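## Task

Two robots share the job: r1 begins in the lab and r2 in the reception, with the connecting door locked but a service window open. Carry both sample tubes from the reception and seat them fully in the green rack on the lab bench, leaving the rack where it is. A tube touching the floor means failure, as does any robot that falls or is left leaning. At the end both robots must have released everything and backed away; anything held in place only by a robot does not count.

## Robot and tools

Robots: r1 and r2 are identical Hello Robot Stretch 3 units. Each has a two-wheel base (0.33 m long, 0.34 m wide) with a passive rear omni wheel, a mast carrying a lift, and a single telescoping arm that sticks out to the robot's RIGHT side. The base cannot slide sideways; to move the gripper forward, drive the base. Spins happen about the point midway between the drive wheels, 0.05 m behind the front edge. Stowed (arm in, wrist folded), a spin sweeps a 0.28 m radius; an unfolded level wrist reaches past that.

Frames: base frame has its origin on the floor between the drive wheels, x forward, y left, z up. hand_pose is in this frame, at the fingertip meeting point; with wrist joints at zero its x points up, y back along the arm toward the mast, z toward the rear. Odometry frame is the base frame at scene start. Each robot reports in its own frames, so only images, lidar_m, wrist_depth_mm and head_depth_mm show where one robot is relative to the other.

execute_actions: argument "actions" is a list holding exactly one action object (or empty, which only returns state and images). The action has optional keys "r1" and "r2". Under each: "base" with exactly one of translate_m (metres, an offset from where the base last reported itself, forward positive, -1 to 1) or rotate_rad (radians, an offset turn on the spot, left/counter-clockwise positive, -3.2 to 3.2); "joints", a map of absolute targets by joint name; and optional "contact_limits" {"arm_m": effort percent 1 to 100}. Joint targets and ranges: lift_m 0 to 1.1 m (arm height); arm_m 0 to 0.52 m (extension); wrist_yaw_rad -1.345 to 4.42 (0 along the arm, positive toward the front, 3.0 folded over the base); wrist_pitch_rad -1.57 to 0.451 (0 level, negative tips fingers down); wrist_roll_rad -2.911 to 2.911 (0 fingers side by side); gripper_m -0.089 to 0.179 (bigger is wider; actual fingertip gap is 0.007 less when nearly shut, 0.025 less fully open, zero below 0.007); head_pan_rad -3.953 to 1.73 (0 forward, positive left, -1.57 looks along the arm); head_tilt_rad -1.53 to 0.419 (negative down). Motions in one action start together; each action lasts at most 15 s. Unknown keys or out-of-range values reject the whole call. Anything left out may still be driving toward an earlier target. Optional "cameras": list of r1_head_camera, r1_nav_camera, r1_wrist_camera, r2_head_camera, r2_nav_camera, r2_wrist_camera, or "all"; null or omitted gives all, [] gives none. If a result reports a stop, later motion calls in that same reply are skipped.

wait: "seconds" 0 to 10; commands nothing and returns state and images. zoom_image: "camera" plus "region" [x0, y0, x1, y1] in pixels from the image's top-left, at most 504 by 504, on the latest full image. finished_scene: "scene" is the number of the current scene; irreversible, reports success. Ending a reply without a tool call ends everything.

Results: base_status and joint_status give how each motion ended: done (for the base, the wheels turned the full amount even if slipping), off_target (resting short, possibly still pushing), contact_stop, time_out, torque_fault (old target dropped; it holds where it stopped unless slack or switched off). on_its_own lists uncommanded items; its "held at" is the held target, not the position. motor_effort is percent of maximum, positive toward higher values, peak in brackets; readings carry fixed bias and noise. Effort outside the rest range suggests pushing or carrying. Positive wheel effort pushes forward. base_odometry counts wheel turns; heading -3.142 to 3.142, left positive; turned_by_wheels and turned_by_imu give turn since last result. base_tilt in degrees, forward and right positive, with a few degrees of fixed error. lidar_m: 12 distances (m) from the base origin in 30-degree sectors, first straight ahead then counter-clockwise (4th left, 7th behind, 10th right), "-" for nothing; scan plane 0.17 m up, range 0.15 to 12 m, misses clear objects and thin legs, sees the other robot but not its own; low lift can hide sectors 5, 6, 9, 10. wrist_depth_mm (45 to 1000) and head_depth_mm (280 to 4000, sideways image) are 7x7 median depths from top left.

Contact limits: with arm_m moving and contact_limits arm_m set, the arm halts at that effort (contact_stop); too low stops instantly. Arm and lift also stop on firm contact and go slack until commanded again; a slack lift can sink under load or be pushed up by closing fingers on a surface.

Gripper: grip by commanding below the object's width; release by commanding at least 0.02 above where contact began. Reading and "done" do not confirm a grasp. Over-squeezing triggers a stall guard; send a new value to re-squeeze.

Safety: fold or unfold the wrist only with lift_m between 0.32 and 0.95, wrist_pitch_rad -0.4, roll near 0; once folded, lift may go down to 0.25. If yaw is below -0.4 keep pitch at -0.5 or lower. Full base speed needs lift below 0.30, arm below 0.03 and yaw above 2.54. Pushing on a fixed object with the gripper above roughly 0.45 m, or driving while gripping something immovable, can tip a robot; if tilted, reverse in small steps, pull the gripper free and lower the lift to about 0.2. Base, wrist and head have no contact stop. Wrist servos pushed hard cut out for 10 s. Robots must never press into each other; a base already touching another robot presses hard with even millimetres more travel. Two robots driving the same command can differ by up to 2.5 cm per metre. Avoid dropping tubes, slamming and hard pushes; a loose object may get nudged occasionally. The robot keeps executing the last command while you think.

Each tool is called after "Request:" by a JSON object that holds its "method" and its "body", one argument or row to a line.

## Session

Request:
{"method": "execute_actions", "body": {
  "actions": []
}}

Scene clock: 0.00 s.
r1.base_odometry: x=+0.000 y=+0.000 heading=+0.000 (m, m, rad; r1's odometry frame)
r1.turned_by_wheels: +0.000 (rad since the last result)
r1.turned_by_imu: +0.000 (rad since the last result)
r1.base_tilt: forward=+2.0 right=-0.4 (deg)
r1.lidar_m: 1.38 1.40 1.76 3.24 2.13 0.86 3.40 1.81 1.19 1.10 1.09 1.38
r1.head_depth_mm: 1374 1387 1389 1398 1411 1417 1441 / 1359 1368 1374 1378 1395 1412 1409 / 1339 1350 1358 1366 1371 1395 1402 / 1321 1335 1339 1350 1358 1371 1392 / 1313 1316 1328 1337 1345 1348 1363 / 1287 1304 1310 1316 1330 1331 1339 / 1272 1281 1296 1302 1309 1321 1322
r1.base_status: not commanded
r1.joint_positions: lift_m=+0.475 arm_m=-0.002 wrist_yaw_rad=+3.080 wrist_pitch_rad=-0.583 wrist_roll_rad=+0.002 gripper_m=+0.037 head_pan_rad=+0.001 head_tilt_rad=-0.009
r1.joint_status: not commanded
r1.motor_effort: left_wheel=+0 right_wheel=+0 lift_m=+29 arm_m=-1 wrist_yaw_rad=+1 wrist_pitch_rad=+5 wrist_roll_rad=+0 gripper_m=+1 head_pan_rad=+0 head_tilt_rad=+1 (%)
r1.hand_pose: x=-0.0088 y=+0.0572 z=+0.4523 quat_wxyz=(+0.225, +0.683, +0.182, +0.670) (m; r1's base frame)
r1.wrist_depth_mm: - - - - - - - / - - - - - - - / 924 951 - 930 936 918 928 / 806 797 773 792 789 812 788 / 698 702 687 674 736 682 708 / 610 608 626 622 - 612 619 / 550 560 - - 545 544 543
r2.base_odometry: x=+0.000 y=+0.000 heading=+0.000 (m, m, rad; r2's odometry frame)
r2.turned_by_wheels: +0.000 (rad since the last result)
r2.turned_by_imu: +0.000 (rad since the last result)
r2.base_tilt: forward=+1.3 right=+2.7 (deg)
r2.lidar_m: 1.12 0.95 0.94 1.10 1.06 1.06 1.23 2.05 1.21 1.20 2.25 2.08
r2.head_depth_mm: 1957 2257 2242 2207 2194 2157 2141 / 1868 1928 1896 1872 1853 1831 1812 / 1681 1661 1645 1630 1612 1593 1580 / 1483 1460 1447 1436 1422 1414 1402 / 1317 1305 1299 1279 1274 1263 1254 / 1149 1141 1131 1127 1115 1109 1098 / 1061 1055 1050 1041 1037 1015 1021
r2.base_status: not commanded
r2.joint_positions: lift_m=+0.519 arm_m=-0.001 wrist_yaw_rad=+2.891 wrist_pitch_rad=-0.345 wrist_roll_rad=-0.001 gripper_m=+0.037 head_pan_rad=+0.001 head_tilt_rad=+0.015
r2.joint_status: not commanded
r2.motor_effort: left_wheel=+0 right_wheel=+0 lift_m=+33 arm_m=+0 wrist_yaw_rad=+0 wrist_pitch_rad=+5 wrist_roll_rad=+0 gripper_m=-1 head_pan_rad=-1 head_tilt_rad=+1 (%)
r2.hand_pose: x=+0.0366 y=+0.0822 z=+0.5482 quat_wxyz=(+0.208, +0.706, +0.034, +0.676) (m; r2's base frame)
r2.wrist_depth_mm: - - - - 908 816 741 / - - - - 989 862 768 / - - - - - 918 836 / 973 - - - - - 901 / 968 - - - - - 946 / 803 - 768 823 847 873 904 / 698 688 713 714 720 739 756
pictures: r1_head_camera (sideways: a quarter turn clockwise sets it upright), r1_nav_camera (sideways: a quarter turn counterclockwise sets it upright), r1_wrist_camera, r2_head_camera (sideways: a quarter turn clockwise sets it upright), r2_nav_camera (sideways: a quarter turn counterclockwise sets it upright), r2_wrist_camera
Images, in order (width x height): r1_head_camera 896x504, r1_nav_camera 672x504, r1_wrist_camera 644x364, r2_head_camera 896x504, r2_nav_camera 672x504, r2_wrist_camera 644x364.

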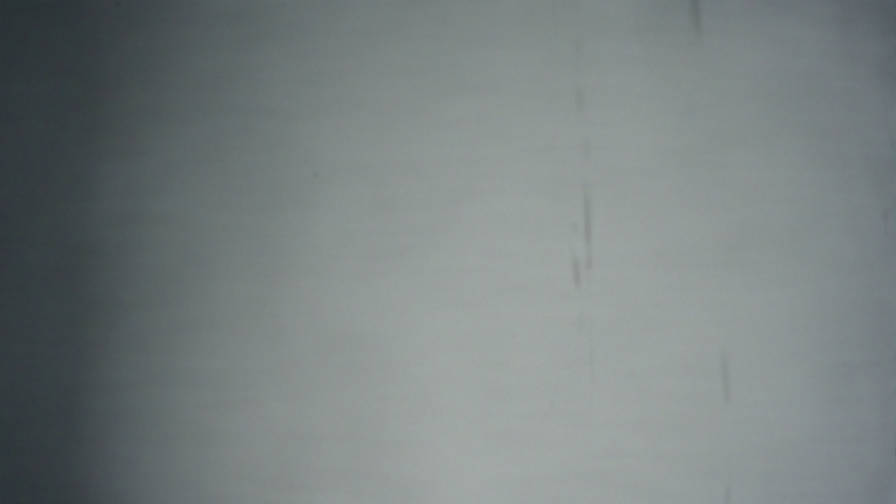

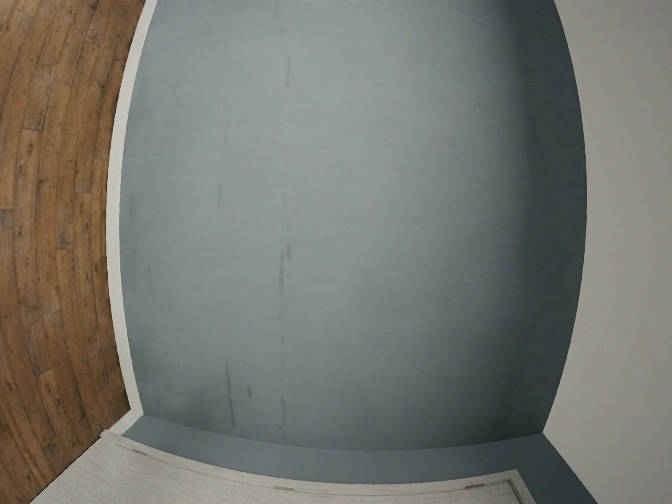

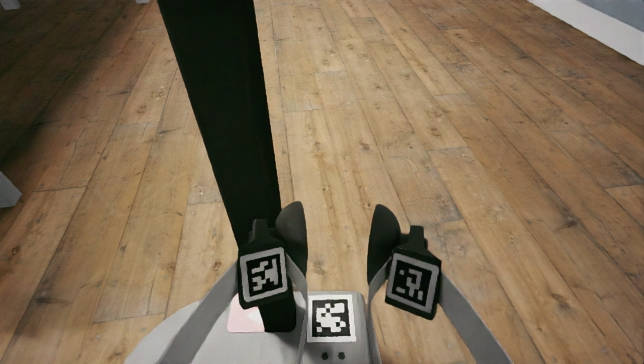

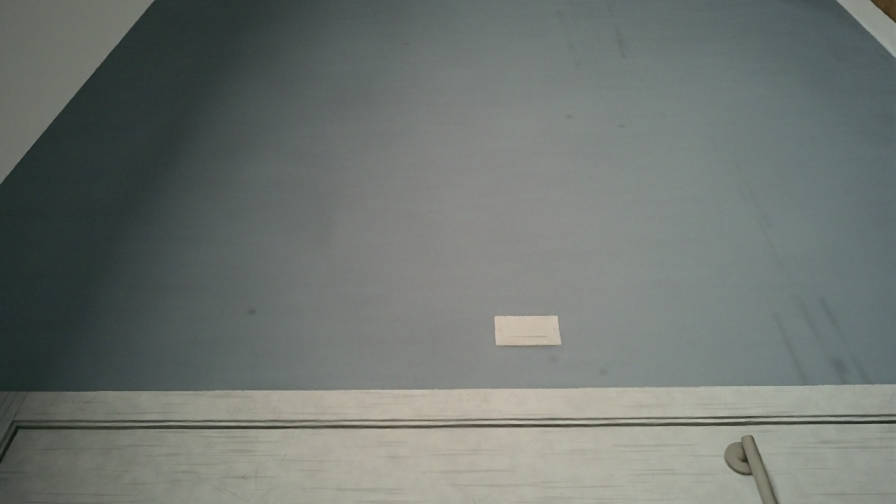

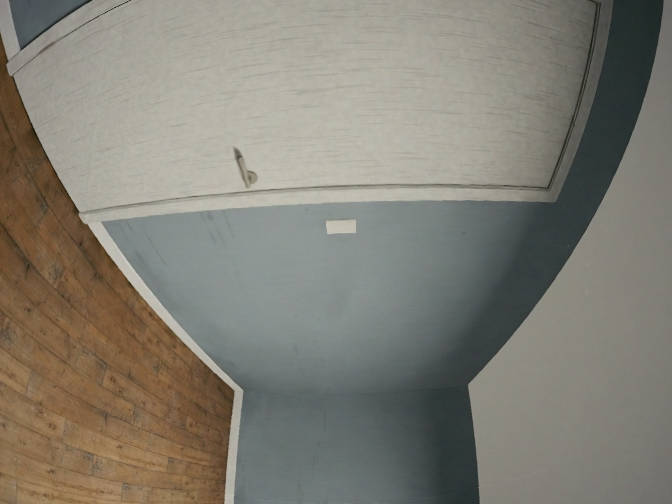

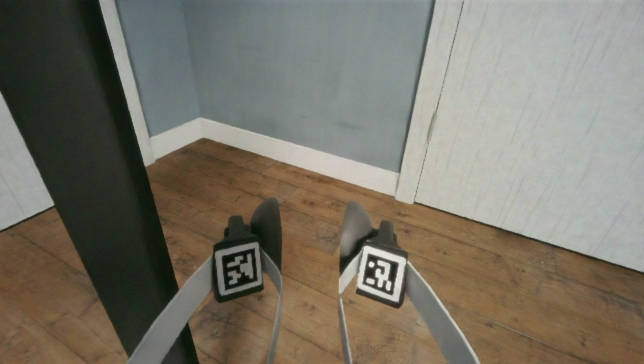

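Request:
{"method": "execute_actions", "body": {
  "actions": [
    {"r1":{"joints":{"head_pan_rad":1.6,"head_tilt_rad":-0.4}},"r2":{"joints":{"head_pan_rad":-1.8,"head_tilt_rad":-0.4}}}
  ],
  "cameras": ["r1_nav_camera","r2_nav_camera","r1_head_camera","r2_head_camera"]
}}

Request:
{"method": "execute_actions", "body": {
  "actions": [
    {"r1":{"joints":{"head_pan_rad":-3.0,"head_tilt_rad":-0.4}},"r2":{"joints":{"head_pan_rad":-3.6,"head_tilt_rad":-0.4}}}
  ],
  "cameras": ["r1_nav_camera","r2_nav_camera","r1_head_camera","r2_head_camera"]
}}

Scene clock: 1.83 s.
r1.base_odometry: x=+0.000 y=+0.000 heading=+0.000 (m, m, rad; r1's odometry frame)
r1.turned_by_wheels: +0.000 (rad since the last result)
r1.turned_by_imu: +0.000 (rad since the last result)
r1.base_tilt: forward=+2.1 right=-0.4 (deg)
r1.lidar_m: 1.38 1.40 1.76 3.23 2.14 0.86 3.39 1.81 1.19 1.10 1.09 1.38
r1.head_depth_mm: 2846 3017 3220 3032 2186 1658 1323 / 2821 3101 3315 3199 2204 1659 1328 / 2808 3059 3285 3223 2216 1667 1339 / 2762 2988 3249 3243 2212 1674 1342 / 2780 2962 3201 3287 2206 1685 1346 / 2723 2947 3212 3289 2263 1688 1351 / 2675 2952 3154 3299 2230 1695 1392
r1.base_status: not commanded
r1.joint_positions: lift_m=+0.475 arm_m=-0.002 wrist_yaw_rad=+3.080 wrist_pitch_rad=-0.583 wrist_roll_rad=+0.002 gripper_m=+0.037 head_pan_rad=+1.593 head_tilt_rad=-0.395
r1.joint_status: all done
r1.motor_effort: left_wheel=+0(0) right_wheel=+0(0) lift_m=+29(29) arm_m=-1(0) wrist_yaw_rad=+0(0) wrist_pitch_rad=+5(5) wrist_roll_rad=+0(0) gripper_m=+0(0) head_pan_rad=+3(30) head_tilt_rad=-2(21) (%)
r1.hand_pose: x=-0.0088 y=+0.0572 z=+0.4523 quat_wxyz=(+0.225, +0.683, +0.182, +0.670) (m; r1's base frame)
r1.wrist_depth_mm: - - - - - - - / - - - - - - - / 915 946 - 948 928 935 948 / 797 786 776 794 780 790 781 / 691 675 693 697 710 693 694 / 612 614 615 626 - 612 604 / 543 549 - - 545 550 544
r2.base_odometry: x=+0.000 y=+0.000 heading=+0.000 (m, m, rad; r2's odometry frame)
r2.turned_by_wheels: +0.000 (rad since the last result)
r2.turned_by_imu: +0.001 (rad since the last result)
r2.base_tilt: forward=+1.3 right=+2.7 (deg)
r2.lidar_m: 1.12 0.95 0.94 1.10 1.06 1.06 1.23 2.05 1.21 1.20 2.25 2.08
r2.head_depth_mm: 3311 3485 3708 3564 2431 1854 1490 / 3473 3626 3929 3345 2339 1840 1488 / 3628 3807 - 1690 2231 1855 1482 / 3830 - - 1471 1412 1727 1483 / 3980 - - 1471 2341 1849 1487 / - - - 1573 2458 1857 1482 / 3954 - - 1692 2423 1851 1480
r2.base_status: not commanded
r2.joint_positions: lift_m=+0.519 arm_m=-0.001 wrist_yaw_rad=+2.891 wrist_pitch_rad=-0.345 wrist_roll_rad=-0.001 gripper_m=+0.037 head_pan_rad=-1.793 head_tilt_rad=-0.395
r2.joint_status: all done
r2.motor_effort: left_wheel=+0(0) right_wheel=+0(0) lift_m=+34(34) arm_m=+0(0) wrist_yaw_rad=+0(0) wrist_pitch_rad=+5(5) wrist_roll_rad=+0(0) gripper_m=+0(0) head_pan_rad=-5(58) head_tilt_rad=-2(19) (%)
r2.hand_pose: x=+0.0366 y=+0.0822 z=+0.5482 quat_wxyz=(+0.208, +0.706, +0.034, +0.676) (m; r2's base frame)
r2.wrist_depth_mm: - - - - 944 813 729 / - - - - 974 887 794 / - - - - - 930 816 / 928 - - - - - 880 / 970 - - - - - 935 / 798 - 782 841 861 865 864 / 680 690 714 730 732 757 743
pictures: r1_head_camera (sideways: a quarter turn clockwise sets it upright), r1_nav_camera (sideways: a quarter turn counterclockwise sets it upright), r2_head_camera (sideways: a quarter turn clockwise sets it upright), r2_nav_camera (sideways: a quarter turn counterclockwise sets it upright)
Images, in order (width x height): r1_head_camera 896x504, r1_nav_camera 672x504, r2_head_camera 896x504, r2_nav_camera 672x504.

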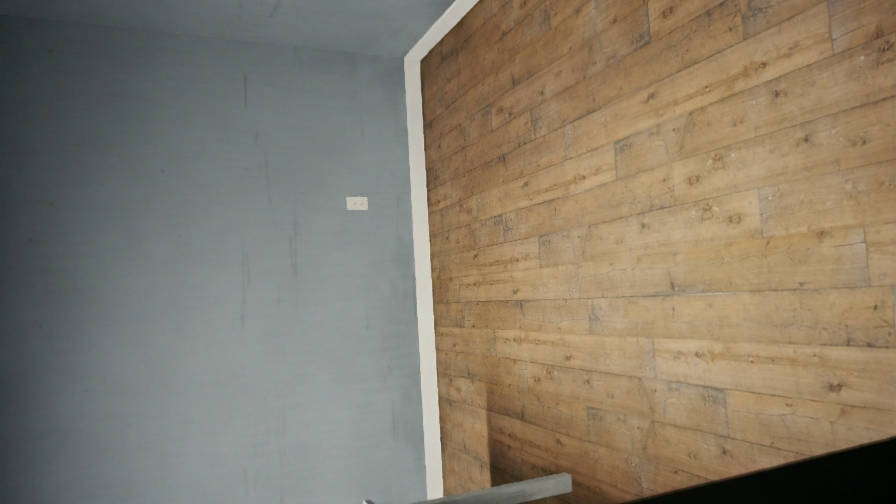

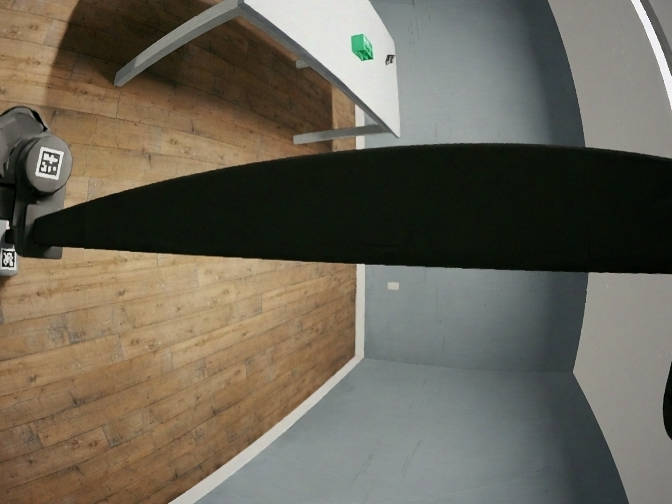

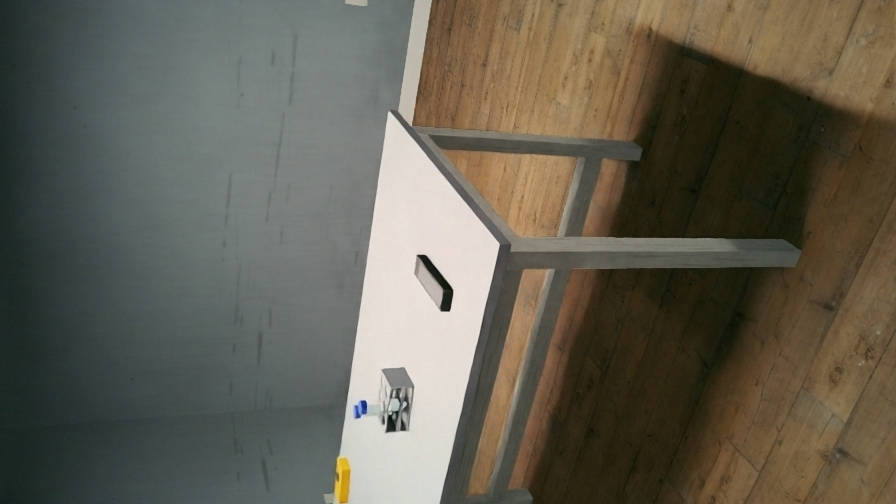

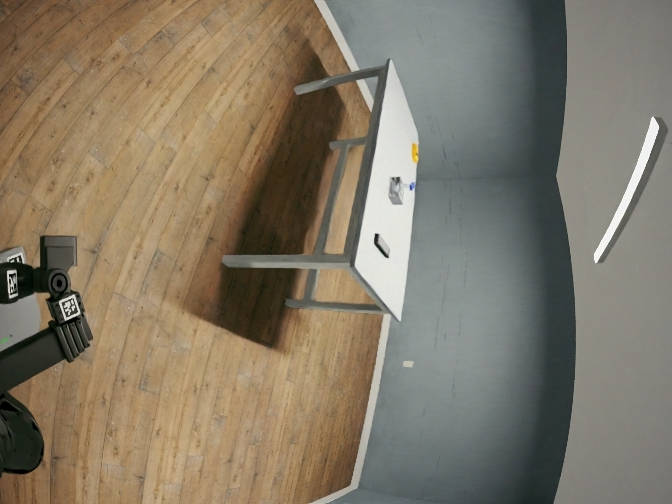

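Scene clock: 4.50 s.
r1.base_odometry: x=+0.000 y=+0.000 heading=+0.000 (m, m, rad; r1's odometry frame)
r1.turned_by_wheels: +0.000 (rad since the last result)
r1.turned_by_imu: +0.000 (rad since the last result)
r1.base_tilt: forward=+2.1 right=-0.5 (deg)
r1.lidar_m: 1.38 1.40 1.75 3.23 2.14 0.86 3.41 1.80 1.19 1.11 1.09 1.38
r1.head_depth_mm: 2847 3133 3433 3225 2206 1646 1328 / 2911 3086 3420 3212 2185 1660 1329 / 2921 3123 3353 3263 2206 1664 1338 / 2942 3205 3420 3272 2222 1676 1335 / 2944 3116 3448 3247 2234 1676 1343 / 2953 3179 3507 3340 2232 1686 1350 / 2876 2859 2863 2829 2241 1685 1352
r1.base_status: not commanded
r1.joint_positions: lift_m=+0.475 arm_m=-0.002 wrist_yaw_rad=+3.080 wrist_pitch_rad=-0.583 wrist_roll_rad=+0.002 gripper_m=+0.037 head_pan_rad=-2.993 head_tilt_rad=-0.395
r1.joint_status: all done
r1.motor_effort: left_wheel=+0(0) right_wheel=+0(0) lift_m=+29(29) arm_m=+0(0) wrist_yaw_rad=-1(0) wrist_pitch_rad=+5(5) wrist_roll_rad=+0(0) gripper_m=+0(0) head_pan_rad=-1(29) head_tilt_rad=-3(2) (%)
r1.hand_pose: x=-0.0088 y=+0.0572 z=+0.4523 quat_wxyz=(+0.225, +0.683, +0.182, +0.670) (m; r1's base frame)
r1.wrist_depth_mm: - - - - - - - / - - - - - - - / 925 936 - 957 944 961 937 / 771 795 778 802 808 796 802 / 680 691 694 691 703 696 692 / 607 613 621 632 - 600 619 / 549 557 - - 535 554 549
r2.base_odometry: x=+0.000 y=+0.000 heading=+0.000 (m, m, rad; r2's odometry frame)
r2.turned_by_wheels: +0.000 (rad since the last result)
r2.turned_by_imu: +0.001 (rad since the last result)
r2.base_tilt: forward=+1.3 right=+2.7 (deg)
r2.lidar_m: 1.12 0.95 0.94 1.11 1.06 1.06 1.22 2.04 1.21 1.20 2.25 2.07
r2.head_depth_mm: 872 926 986 1047 1123 1209 1307 / 897 949 1006 1075 1155 1241 1351 / 912 972 1033 1109 1185 1286 1382 / 955 1018 1088 1161 1257 1361 1440 / 981 1048 1116 1198 1291 1411 1470 / 1008 1073 1151 1236 1340 1457 1482 / 1030 1102 1184 1277 1394 1519 1482
r2.base_status: not commanded
r2.joint_positions: lift_m=+0.519 arm_m=-0.001 wrist_yaw_rad=+2.891 wrist_pitch_rad=-0.345 wrist_roll_rad=-0.001 gripper_m=+0.037 head_pan_rad=-3.593 head_tilt_rad=-0.395
r2.joint_status: all done
r2.motor_effort: left_wheel=+0(1) right_wheel=+0(0) lift_m=+34(33) arm_m=+0(0) wrist_yaw_rad=+0(1) wrist_pitch_rad=+5(5) wrist_roll_rad=+0(0) gripper_m=-1(0) head_pan_rad=-5(58) head_tilt_rad=-2(2) (%)
r2.hand_pose: x=+0.0366 y=+0.0822 z=+0.5482 quat_wxyz=(+0.208, +0.706, +0.034, +0.676) (m; r2's base frame)
r2.wrist_depth_mm: - - - - 937 819 724 / - - - - 989 841 789 / - - - - - 918 829 / 952 - - - - 988 868 / 964 - - - - - 937 / 769 - 777 841 847 861 883 / 688 685 720 723 717 747 750
pictures: r1_head_camera (sideways: a quarter turn clockwise sets it upright), r1_nav_camera (sideways: a quarter turn counterclockwise sets it upright), r2_head_camera (sideways: a quarter turn clockwise sets it upright), r2_nav_camera (sideways: a quarter turn counterclockwise sets it upright)
Images, in order (width x height): r1_head_camera 896x504, r1_nav_camera 672x504, r2_head_camera 896x504, r2_nav_camera 672x504.

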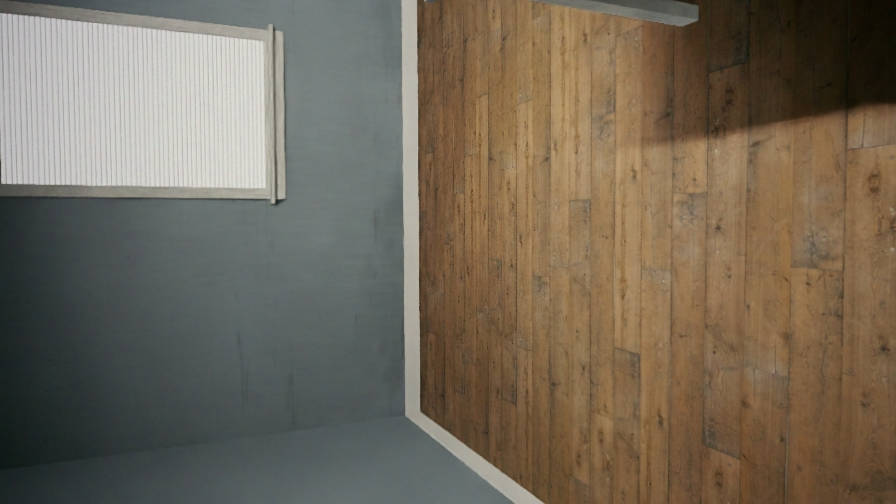

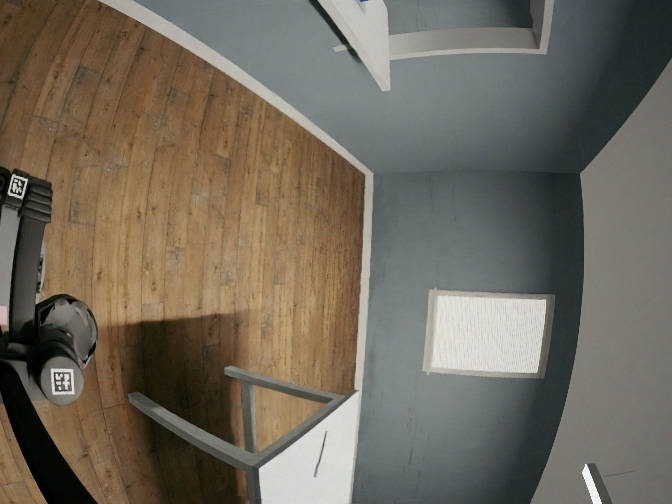

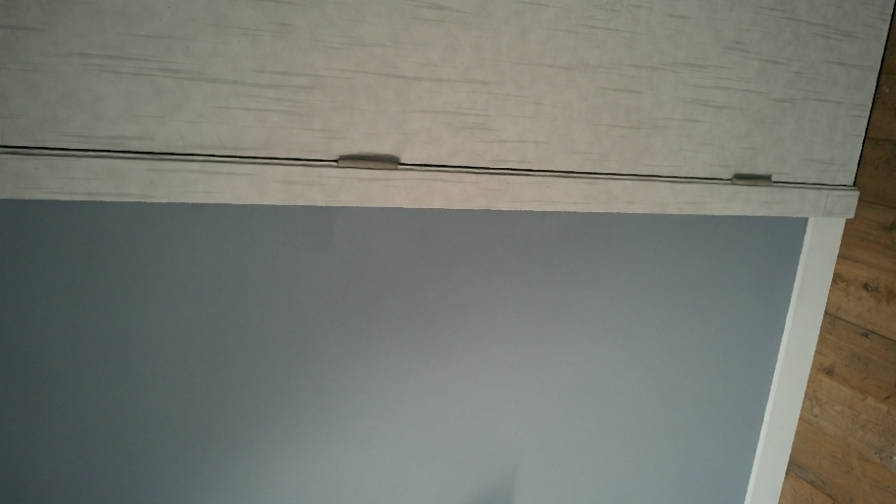

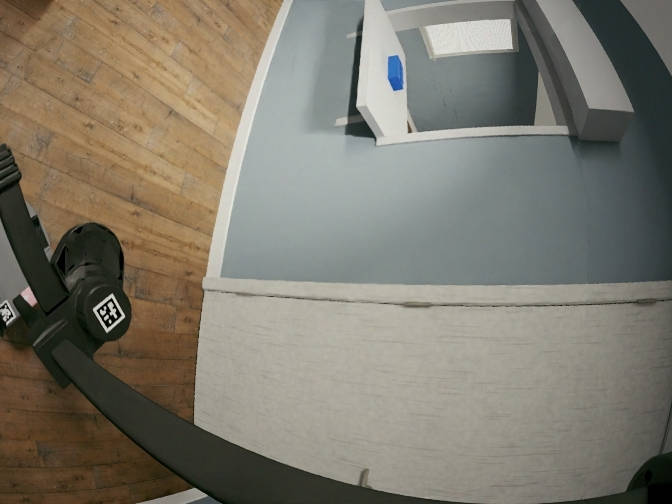

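Request:
{"method": "execute_actions", "body": {
  "actions": [
    {"r1":{"joints":{"head_pan_rad":-3.8,"head_tilt_rad":-0.5}},"r2":{"joints":{"head_pan_rad":-2.75,"head_tilt_rad":-0.3}}}
  ],
  "cameras": ["r1_nav_camera","r2_nav_camera","r1_head_camera","r2_head_camera"]
}}

Request:
{"method": "execute_actions", "body": {
  "actions": [
    {"r1":{"joints":{"head_pan_rad":-2.2,"head_tilt_rad":-0.3}},"r2":{"joints":{"head_pan_rad":-1.55,"head_tilt_rad":-0.3}}}
  ],
  "cameras": ["r1_nav_camera","r1_head_camera","r2_head_camera"]
}}

Scene clock: 6.43 s.
r1.base_odometry: x=+0.000 y=+0.000 heading=+0.000 (m, m, rad; r1's odometry frame)
r1.turned_by_wheels: +0.000 (rad since the last result)
r1.turned_by_imu: +0.000 (rad since the last result)
r1.base_tilt: forward=+2.1 right=-0.4 (deg)
r1.lidar_m: 1.38 1.40 1.76 3.23 2.14 0.86 3.39 1.81 1.19 1.10 1.10 1.38
r1.head_depth_mm: 3036 3266 1694 2628 - - - / 3286 3548 1562 2395 1924 1531 1262 / 3627 3988 1703 1219 1941 1528 1252 / 3910 - 1721 1105 1805 1445 1264 / 3716 - 1728 1147 1875 1538 1257 / 3389 3637 3871 1315 1824 1543 1262 / 3132 3387 3603 2317 1890 1538 1271
r1.base_status: not commanded
r1.joint_positions: lift_m=+0.475 arm_m=-0.002 wrist_yaw_rad=+3.080 wrist_pitch_rad=-0.583 wrist_roll_rad=+0.002 gripper_m=+0.037 head_pan_rad=-3.793 head_tilt_rad=-0.494
r1.joint_status: all done
r1.motor_effort: left_wheel=+0(0) right_wheel=+0(0) lift_m=+29(29) arm_m=+0(0) wrist_yaw_rad=+0(0) wrist_pitch_rad=+5(5) wrist_roll_rad=+0(0) gripper_m=+0(0) head_pan_rad=-2(29) head_tilt_rad=-2(11) (%)
r1.hand_pose: x=-0.0088 y=+0.0572 z=+0.4523 quat_wxyz=(+0.225, +0.683, +0.182, +0.670) (m; r1's base frame)
r1.wrist_depth_mm: - - - - - - - / - - - - - - - / 903 926 - 917 926 933 942 / 792 786 782 791 773 775 790 / 693 702 669 682 723 697 674 / 609 611 625 612 - 608 608 / 540 573 - - 550 537 556
r2.base_odometry: x=+0.000 y=+0.000 heading=+0.000 (m, m, rad; r2's odometry frame)
r2.turned_by_wheels: +0.000 (rad since the last result)
r2.turned_by_imu: +0.001 (rad since the last result)
r2.base_tilt: forward=+1.3 right=+2.7 (deg)
r2.lidar_m: 1.12 0.95 0.94 1.10 1.06 1.06 1.23 2.05 1.20 1.20 2.25 2.08
r2.head_depth_mm: 1402 - - 1503 1567 1628 1570 / 1534 - - 1642 1811 1853 1607 / 1570 1918 2030 1979 2128 2052 1609 / 2075 2215 2338 2489 2548 2075 1611 / 2571 2744 2936 3144 2853 2057 1613 / 3305 3560 3735 3918 2841 2071 1616 / 3365 3492 3655 3782 2872 2067 1609
r2.base_status: not commanded
r2.joint_positions: lift_m=+0.519 arm_m=-0.001 wrist_yaw_rad=+2.891 wrist_pitch_rad=-0.345 wrist_roll_rad=-0.001 gripper_m=+0.037 head_pan_rad=-2.757 head_tilt_rad=-0.310
r2.joint_status: all done
r2.motor_effort: left_wheel=+0(0) right_wheel=+0(1) lift_m=+34(34) arm_m=+0(0) wrist_yaw_rad=+0(1) wrist_pitch_rad=+5(5) wrist_roll_rad=+0(0) gripper_m=+0(0) head_pan_rad=+4(58) head_tilt_rad=+3(9) (%)
r2.hand_pose: x=+0.0366 y=+0.0822 z=+0.5482 quat_wxyz=(+0.208, +0.706, +0.034, +0.676) (m; r2's base frame)
r2.wrist_depth_mm: - - - - 947 818 719 / - - - - 975 884 776 / - - - - - 895 806 / 955 - - - - 990 878 / 933 - - 992 - - 944 / 798 - 787 847 879 862 911 / 689 693 710 729 730 726 757
pictures: r1_head_camera (sideways: a quarter turn clockwise sets it upright), r1_nav_camera (sideways: a quarter turn counterclockwise sets it upright), r2_head_camera (sideways: a quarter turn clockwise sets it upright), r2_nav_camera (sideways: a quarter turn counterclockwise sets it upright)
Images, in order (width x height): r1_head_camera 896x504, r1_nav_camera 672x504, r2_head_camera 896x504, r2_nav_camera 672x504.

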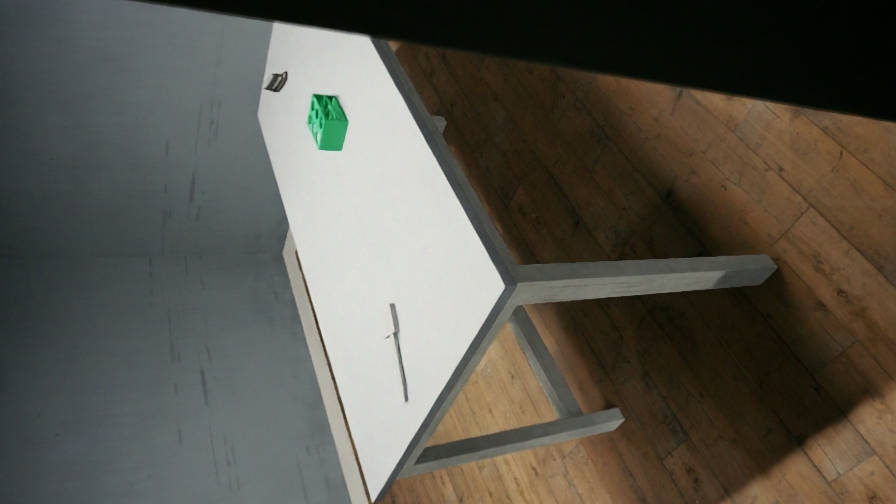

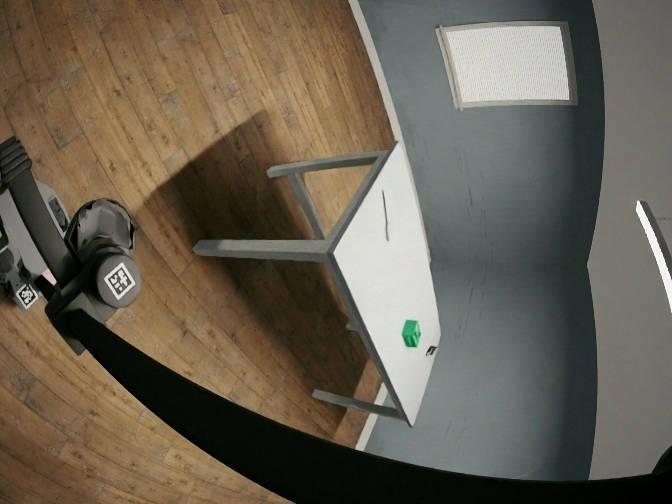

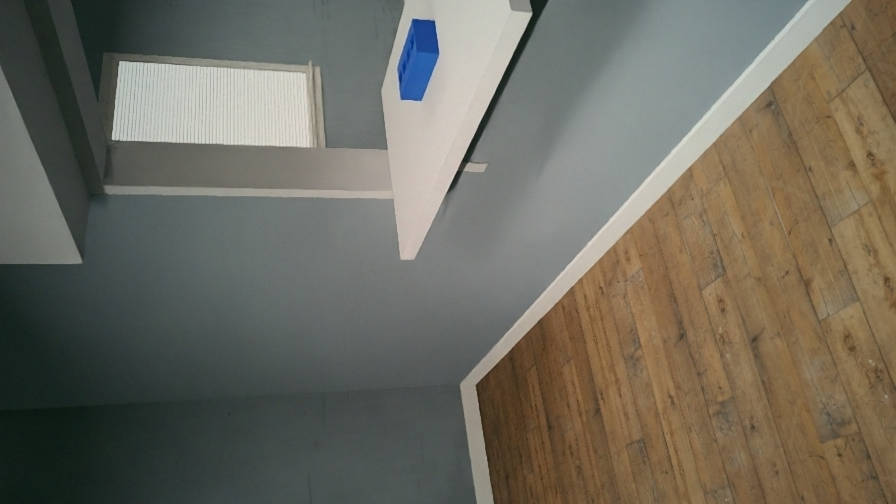

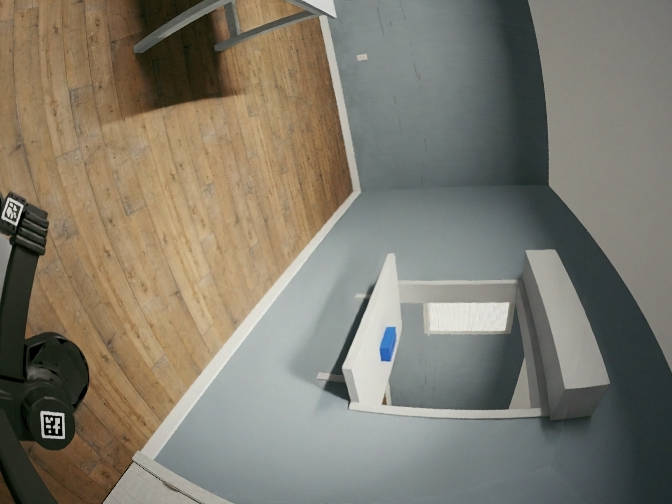

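Scene clock: 7.80 s.
r1.base_odometry: x=+0.000 y=+0.000 heading=+0.000 (m, m, rad; r1's odometry frame)
r1.turned_by_wheels: +0.000 (rad since the last result)
r1.turned_by_imu: +0.000 (rad since the last result)
r1.base_tilt: forward=+2.0 right=-0.5 (deg)
r1.lidar_m: 1.38 1.40 1.75 3.23 2.14 0.86 3.40 1.81 1.20 1.10 1.09 1.38
r1.head_depth_mm: 1804 1956 2134 2369 2419 1805 1427 / 1602 1721 1847 2022 2199 1828 1427 / 1435 1603 1706 1722 1903 1832 1432 / 1314 - - 1490 1666 1729 1428 / 1231 - - 1340 1476 1575 1440 / 1359 - - 1357 1331 1418 1417 / - - - 1372 1199 1280 1328
r1.base_status: not commanded
r1.joint_positions: lift_m=+0.475 arm_m=-0.002 wrist_yaw_rad=+3.080 wrist_pitch_rad=-0.583 wrist_roll_rad=+0.002 gripper_m=+0.037 head_pan_rad=-2.207 head_tilt_rad=-0.310
r1.joint_status: all done
r1.motor_effort: left_wheel=+0(0) right_wheel=+0(0) lift_m=+29(29) arm_m=-1(0) wrist_yaw_rad=+0(0) wrist_pitch_rad=+5(5) wrist_roll_rad=+0(0) gripper_m=+0(0) head_pan_rad=+3(28) head_tilt_rad=+4(18) (%)
r1.hand_pose: x=-0.0088 y=+0.0572 z=+0.4523 quat_wxyz=(+0.225, +0.683, +0.182, +0.670) (m; r1's base frame)
r1.wrist_depth_mm: - - - - - - - / - - - - - - - / 942 958 - 928 957 935 933 / 780 816 794 805 813 812 787 / 685 694 687 666 707 702 688 / 607 606 612 621 - 606 610 / 533 565 - - 547 548 555
r2.base_odometry: x=+0.000 y=+0.000 heading=+0.000 (m, m, rad; r2's odometry frame)
r2.turned_by_wheels: +0.000 (rad since the last result)
r2.turned_by_imu: +0.000 (rad since the last result)
r2.base_tilt: forward=+1.3 right=+2.7 (deg)
r2.lidar_m: 1.12 0.95 0.94 1.10 1.06 1.06 1.23 2.05 1.21 1.20 2.24 2.08
r2.head_depth_mm: 3662 3771 3974 1879 2446 1977 1606 / 3888 - - 1880 1319 1902 1472 / - - - 1889 2312 2069 1612 / - - - 1764 2550 2051 1611 / 3934 - - 1898 2709 2045 1613 / 3605 3771 3915 2067 2842 2071 1616 / 3323 3440 3572 2305 2576 2061 1609
r2.base_status: not commanded
r2.joint_positions: lift_m=+0.519 arm_m=-0.001 wrist_yaw_rad=+2.891 wrist_pitch_rad=-0.345 wrist_roll_rad=-0.001 gripper_m=+0.037 head_pan_rad=-1.557 head_tilt_rad=-0.310
r2.joint_status: all done
r2.motor_effort: left_wheel=+0(1) right_wheel=+0(0) lift_m=+34(34) arm_m=+0(0) wrist_yaw_rad=+0(1) wrist_pitch_rad=+5(5) wrist_roll_rad=+0(0) gripper_m=+0(1) head_pan_rad=+5(59) head_tilt_rad=+3(1) (%)
r2.hand_pose: x=+0.0366 y=+0.0822 z=+0.5482 quat_wxyz=(+0.208, +0.706, +0.034, +0.676) (m; r2's base frame)
r2.wrist_depth_mm: - - - - 935 822 734 / - - - - 977 855 792 / - - - - - 932 844 / 974 - - - - 969 871 / 944 - - - - - 926 / 800 - 785 813 875 891 879 / 686 684 706 726 744 751 755
pictures: r1_head_camera (sideways: a quarter turn clockwise sets it upright), r1_nav_camera (sideways: a quarter turn counterclockwise sets it upright), r2_head_camera (sideways: a quarter turn clockwise sets it upright)
Images, in order (width x height): r1_head_camera 896x504, r1_nav_camera 672x504, r2_head_camera 896x504.

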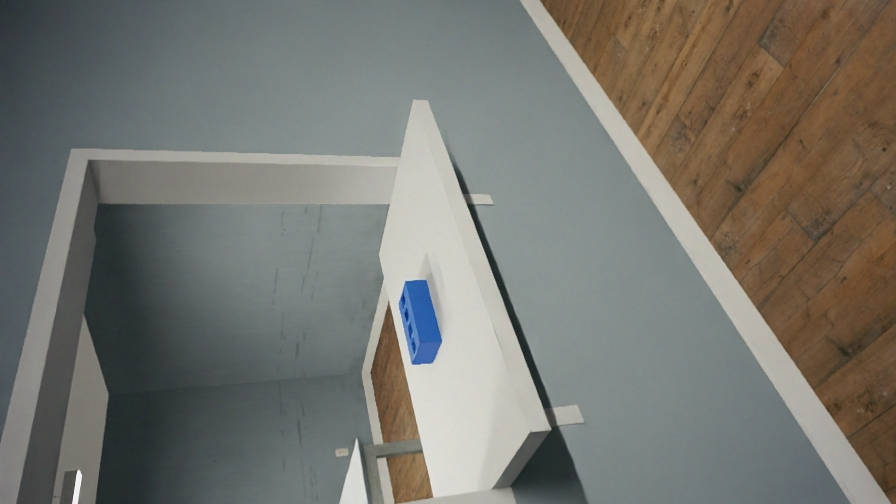

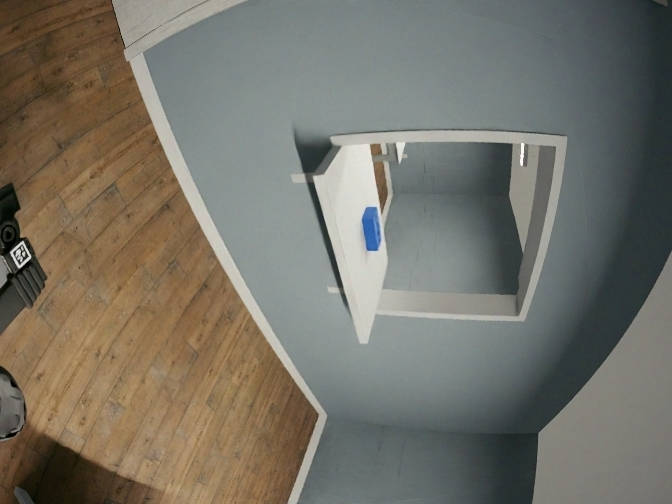

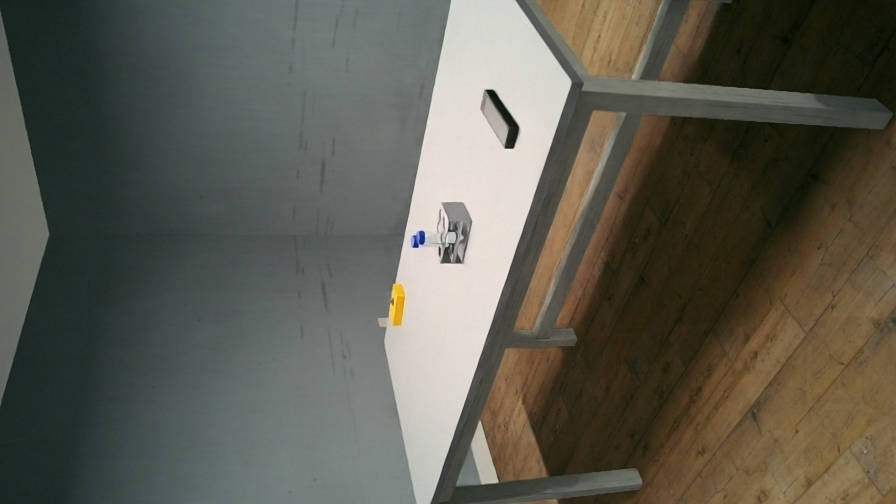

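Request:
{"method": "zoom_image", "body": {
  "camera": "r2_head_camera",
  "region": [380, 180, 500, 290]
}}

Request:
{"method": "zoom_image", "body": {
  "camera": "r1_head_camera",
  "region": [360, 260, 480, 380]
}}

Region (380, 180, 500, 290) of r2_head_camera's 896x504 image, scaled by 4.200, with more detail than that image has; it fills the top 462 rows of this view, and the rest is white.

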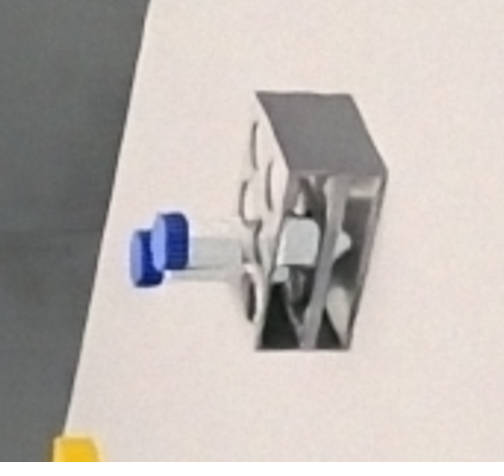

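Region (360, 260, 480, 380) of r1_head_camera's 896x504 image, scaled by 4.200, with more detail than that image has.

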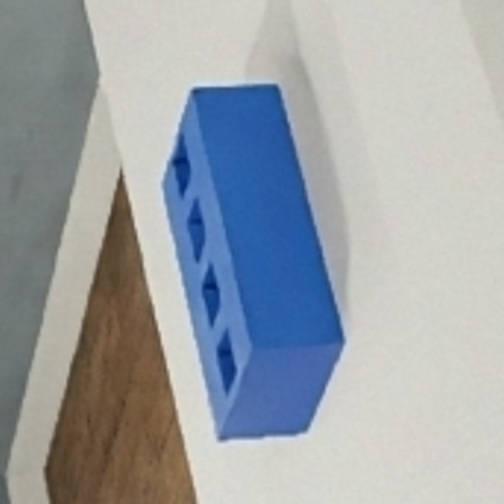

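Request:
{"method": "execute_actions", "body": {
  "actions": [
    {"r1":{"base":{"rotate_rad":0.72},"joints":{"wrist_pitch_rad":-0.4,"head_pan_rad":-1.57,"head_tilt_rad":-0.5}},"r2":{"base":{"rotate_rad":-1.24},"joints":{"lift_m":0.28,"wrist_pitch_rad":-0.4,"wrist_yaw_rad":3.0,"head_pan_rad":-0.5,"head_tilt_rad":-0.5}}}
  ],
  "cameras": ["r2_head_camera"]
}}

Request:
{"method": "execute_actions", "body": {
  "actions": [
    {"r1":{"base":{"translate_m":-0.35},"joints":{"lift_m":0.8}},"r2":{"base":{"translate_m":1.0},"joints":{"head_pan_rad":-0.9,"head_tilt_rad":-0.7}}}
  ],
  "cameras": ["r2_head_camera","r2_nav_camera"]
}}

Scene clock: 14.17 s.
r1.base_odometry: x=+0.000 y=+0.000 heading=+0.720 (m, m, rad; r1's odometry frame)
r1.turned_by_wheels: +0.720 (rad since the last result)
r1.turned_by_imu: +0.722 (rad since the last result)
r1.base_tilt: forward=+2.1 right=-0.3 (deg)
r1.lidar_m: 1.46 2.13 2.09 0.87 0.86 3.38 1.47 1.13 1.10 1.15 1.41 1.38
r1.head_depth_mm: 895 971 1053 1151 1277 1418 1242 / 946 1031 1131 1247 1398 1469 1253 / 1013 1105 1219 1349 1533 1528 1248 / 1071 1189 1317 1480 1693 1528 1256 / 1160 1291 1436 1631 1821 1538 1269 / 1255 1402 1615 1855 1968 1533 1267 / 1375 1483 1621 1730 1833 1548 1275
r1.base_status: done
r1.joint_positions: lift_m=+0.475 arm_m=-0.002 wrist_yaw_rad=+3.080 wrist_pitch_rad=-0.420 wrist_roll_rad=+0.002 gripper_m=+0.037 head_pan_rad=-1.577 head_tilt_rad=-0.494
r1.joint_status: all done
r1.motor_effort: left_wheel=-2(7) right_wheel=+2(6) lift_m=+29(29) arm_m=-1(0) wrist_yaw_rad=+0(1) wrist_pitch_rad=+9(9) wrist_roll_rad=+0(0) gripper_m=+0(0) head_pan_rad=+2(24) head_tilt_rad=-2(16) (%)
r1.hand_pose: x=-0.0074 y=+0.0807 z=+0.4870 quat_wxyz=(+0.169, +0.696, +0.126, +0.686) (m; r1's base frame)
r1.wrist_depth_mm: - - - - - - - / - - - - - - - / - - - - - - - / - - - - - - - / 823 791 817 791 826 823 811 / 676 689 699 692 - 703 698 / 602 601 577 602 604 610 611
r2.base_odometry: x=+0.000 y=+0.000 heading=-1.240 (m, m, rad; r2's odometry frame)
r2.turned_by_wheels: -1.240 (rad since the last result)
r2.turned_by_imu: -1.240 (rad since the last result)
r2.base_tilt: forward=+1.3 right=+2.7 (deg)
r2.lidar_m: 2.25 3.20 1.33 0.98 0.96 1.02 1.09 1.06 1.13 1.60 3.75 1.20
r2.head_depth_mm: 3312 3570 3787 2851 2103 1659 1373 / 3525 3787 3542 2704 2071 1661 1371 / 3675 3975 1804 2165 2106 1665 1372 / 3846 - 1799 1362 1967 1617 1374 / - - 1805 2433 2096 1660 1374 / - - 1696 2569 2089 1669 1369 / 3798 3999 1796 2700 2081 1657 1372
r2.base_status: done
r2.joint_positions: lift_m=+0.280 arm_m=-0.001 wrist_yaw_rad=+2.999 wrist_pitch_rad=-0.413 wrist_roll_rad=-0.001 gripper_m=+0.037 head_pan_rad=-0.507 head_tilt_rad=-0.494
r2.joint_status: all done
r2.motor_effort: left_wheel=+2(11) right_wheel=-1(5) lift_m=+26(28) arm_m=+0(0) wrist_yaw_rad=+0(1) wrist_pitch_rad=+5(4) wrist_roll_rad=+0(0) gripper_m=+0(0) head_pan_rad=+5(59) head_tilt_rad=-2(14) (%)
r2.hand_pose: x=+0.0108 y=+0.0792 z=+0.2940 quat_wxyz=(+0.194, +0.700, +0.096, +0.680) (m; r2's base frame)
r2.wrist_depth_mm: 730 - 987 - - - - / 790 - - - - - - / 810 - 901 898 939 993 - / 677 681 700 726 715 753 775 / 548 566 - 584 598 619 629 / 483 500 - 494 499 512 517 / - - - - 428 432 440
pictures: r2_head_camera (sideways: a quarter turn clockwise sets it upright)
Images, in order (width x height): r2_head_camera 896x504.

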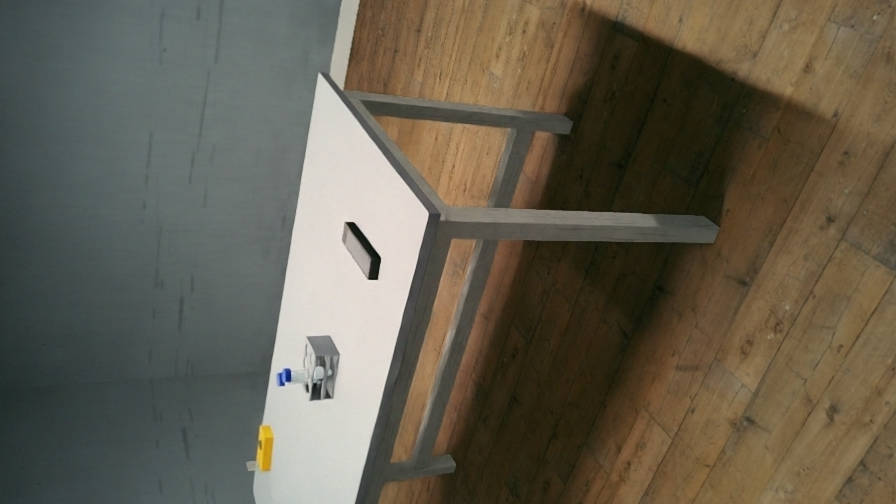

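Scene clock: 19.27 s.
r1.base_odometry: x=-0.263 y=-0.231 heading=+0.720 (m, m, rad; r1's odometry frame)
r1.turned_by_wheels: +0.000 (rad since the last result)
r1.turned_by_imu: -0.003 (rad since the last result)
r1.base_tilt: forward=+1.9 right=-0.5 (deg)
r1.lidar_m: 1.78 2.57 2.21 0.84 1.27 2.79 1.21 0.93 0.91 0.97 1.36 1.67
r1.head_depth_mm: 741 802 873 958 1063 1190 1244 / 786 850 936 1033 1153 1304 1252 / 820 901 994 1105 1251 1402 1250 / 872 963 1065 1194 1365 1479 1260 / 934 1041 1168 1319 1534 1536 1253 / 1013 1124 1277 1468 1739 1548 1259 / 1098 1243 1423 1668 1890 1551 1272
r1.base_status: done
r1.joint_positions: lift_m=+0.800 arm_m=-0.002 wrist_yaw_rad=+3.080 wrist_pitch_rad=-0.419 wrist_roll_rad=+0.002 gripper_m=+0.037 head_pan_rad=-1.577 head_tilt_rad=-0.494
r1.joint_status: all done
r1.motor_effort: left_wheel=-1(8) right_wheel=+2(1) lift_m=+34(35) arm_m=+0(0) wrist_yaw_rad=+0(0) wrist_pitch_rad=+9(9) wrist_roll_rad=+0(0) gripper_m=+1(0) head_pan_rad=+3(2) head_tilt_rad=-3(3) (%)
r1.hand_pose: x=-0.0074 y=+0.0808 z=+0.8122 quat_wxyz=(+0.169, +0.696, +0.126, +0.686) (m; r1's base frame)
r1.wrist_depth_mm: - - 930 886 - - - / - - - - - - - / - - - - - - - / - - - - - - - / - - - - - - - / - - - - - - - / 904 906 890 903 924 936 929
r2.base_odometry: x=+0.325 y=-0.946 heading=-1.240 (m, m, rad; r2's odometry frame)
r2.turned_by_wheels: +0.000 (rad since the last result)
r2.turned_by_imu: +0.003 (rad since the last result)
r2.base_tilt: forward=+1.3 right=+2.6 (deg)
r2.lidar_m: 1.26 2.34 1.95 1.47 1.43 1.48 1.99 1.94 2.06 0.65 1.24 1.30
r2.head_depth_mm: 2850 3162 1098 817 787 1425 1176 / 2903 3225 1097 842 1569 1430 1229 / 2940 3226 1089 842 1558 1424 1225 / 2962 3274 1086 840 1613 1422 1225 / 3015 3333 955 839 1595 1419 1225 / 3047 3352 1085 837 1635 1417 1230 / 3117 3399 1081 836 1639 1413 1220
r2.base_status: done
r2.joint_positions: lift_m=+0.280 arm_m=-0.001 wrist_yaw_rad=+2.999 wrist_pitch_rad=-0.413 wrist_roll_rad=-0.001 gripper_m=+0.037 head_pan_rad=-0.893 head_tilt_rad=-0.691
r2.joint_status: all done
r2.motor_effort: left_wheel=+2(13) right_wheel=-1(3) lift_m=+26(26) arm_m=+0(0) wrist_yaw_rad=+1(2) wrist_pitch_rad=+5(5) wrist_roll_rad=+0(0) gripper_m=+0(0) head_pan_rad=-5(40) head_tilt_rad=-3(13) (%)
r2.hand_pose: x=+0.0107 y=+0.0793 z=+0.2940 quat_wxyz=(+0.194, +0.700, +0.096, +0.680) (m; r2's base frame)
r2.wrist_depth_mm: - - - - - - - / - - - - - - - / 843 - 904 919 932 966 - / 656 675 681 713 732 756 771 / 553 557 - 581 595 611 633 / 472 495 - 491 507 514 519 / - - - - 428 437 444
pictures: r2_head_camera (sideways: a quarter turn clockwise sets it upright), r2_nav_camera (sideways: a quarter turn counterclockwise sets it upright)
Images, in order (width x height): r2_head_camera 896x504, r2_nav_camera 672x504.

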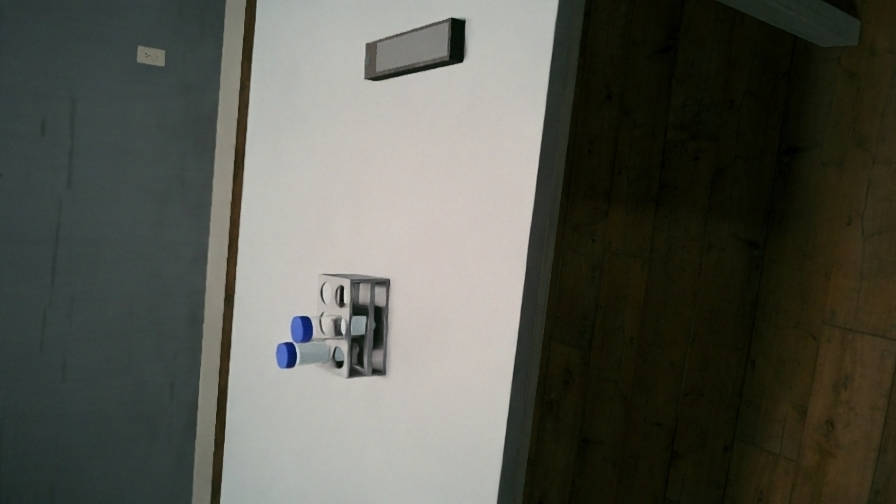

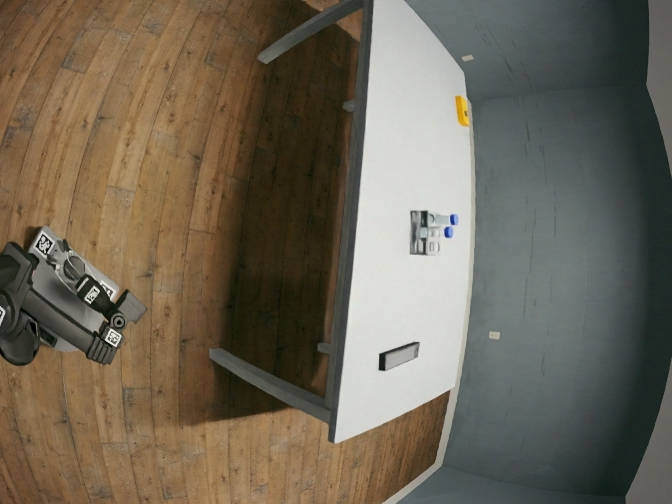

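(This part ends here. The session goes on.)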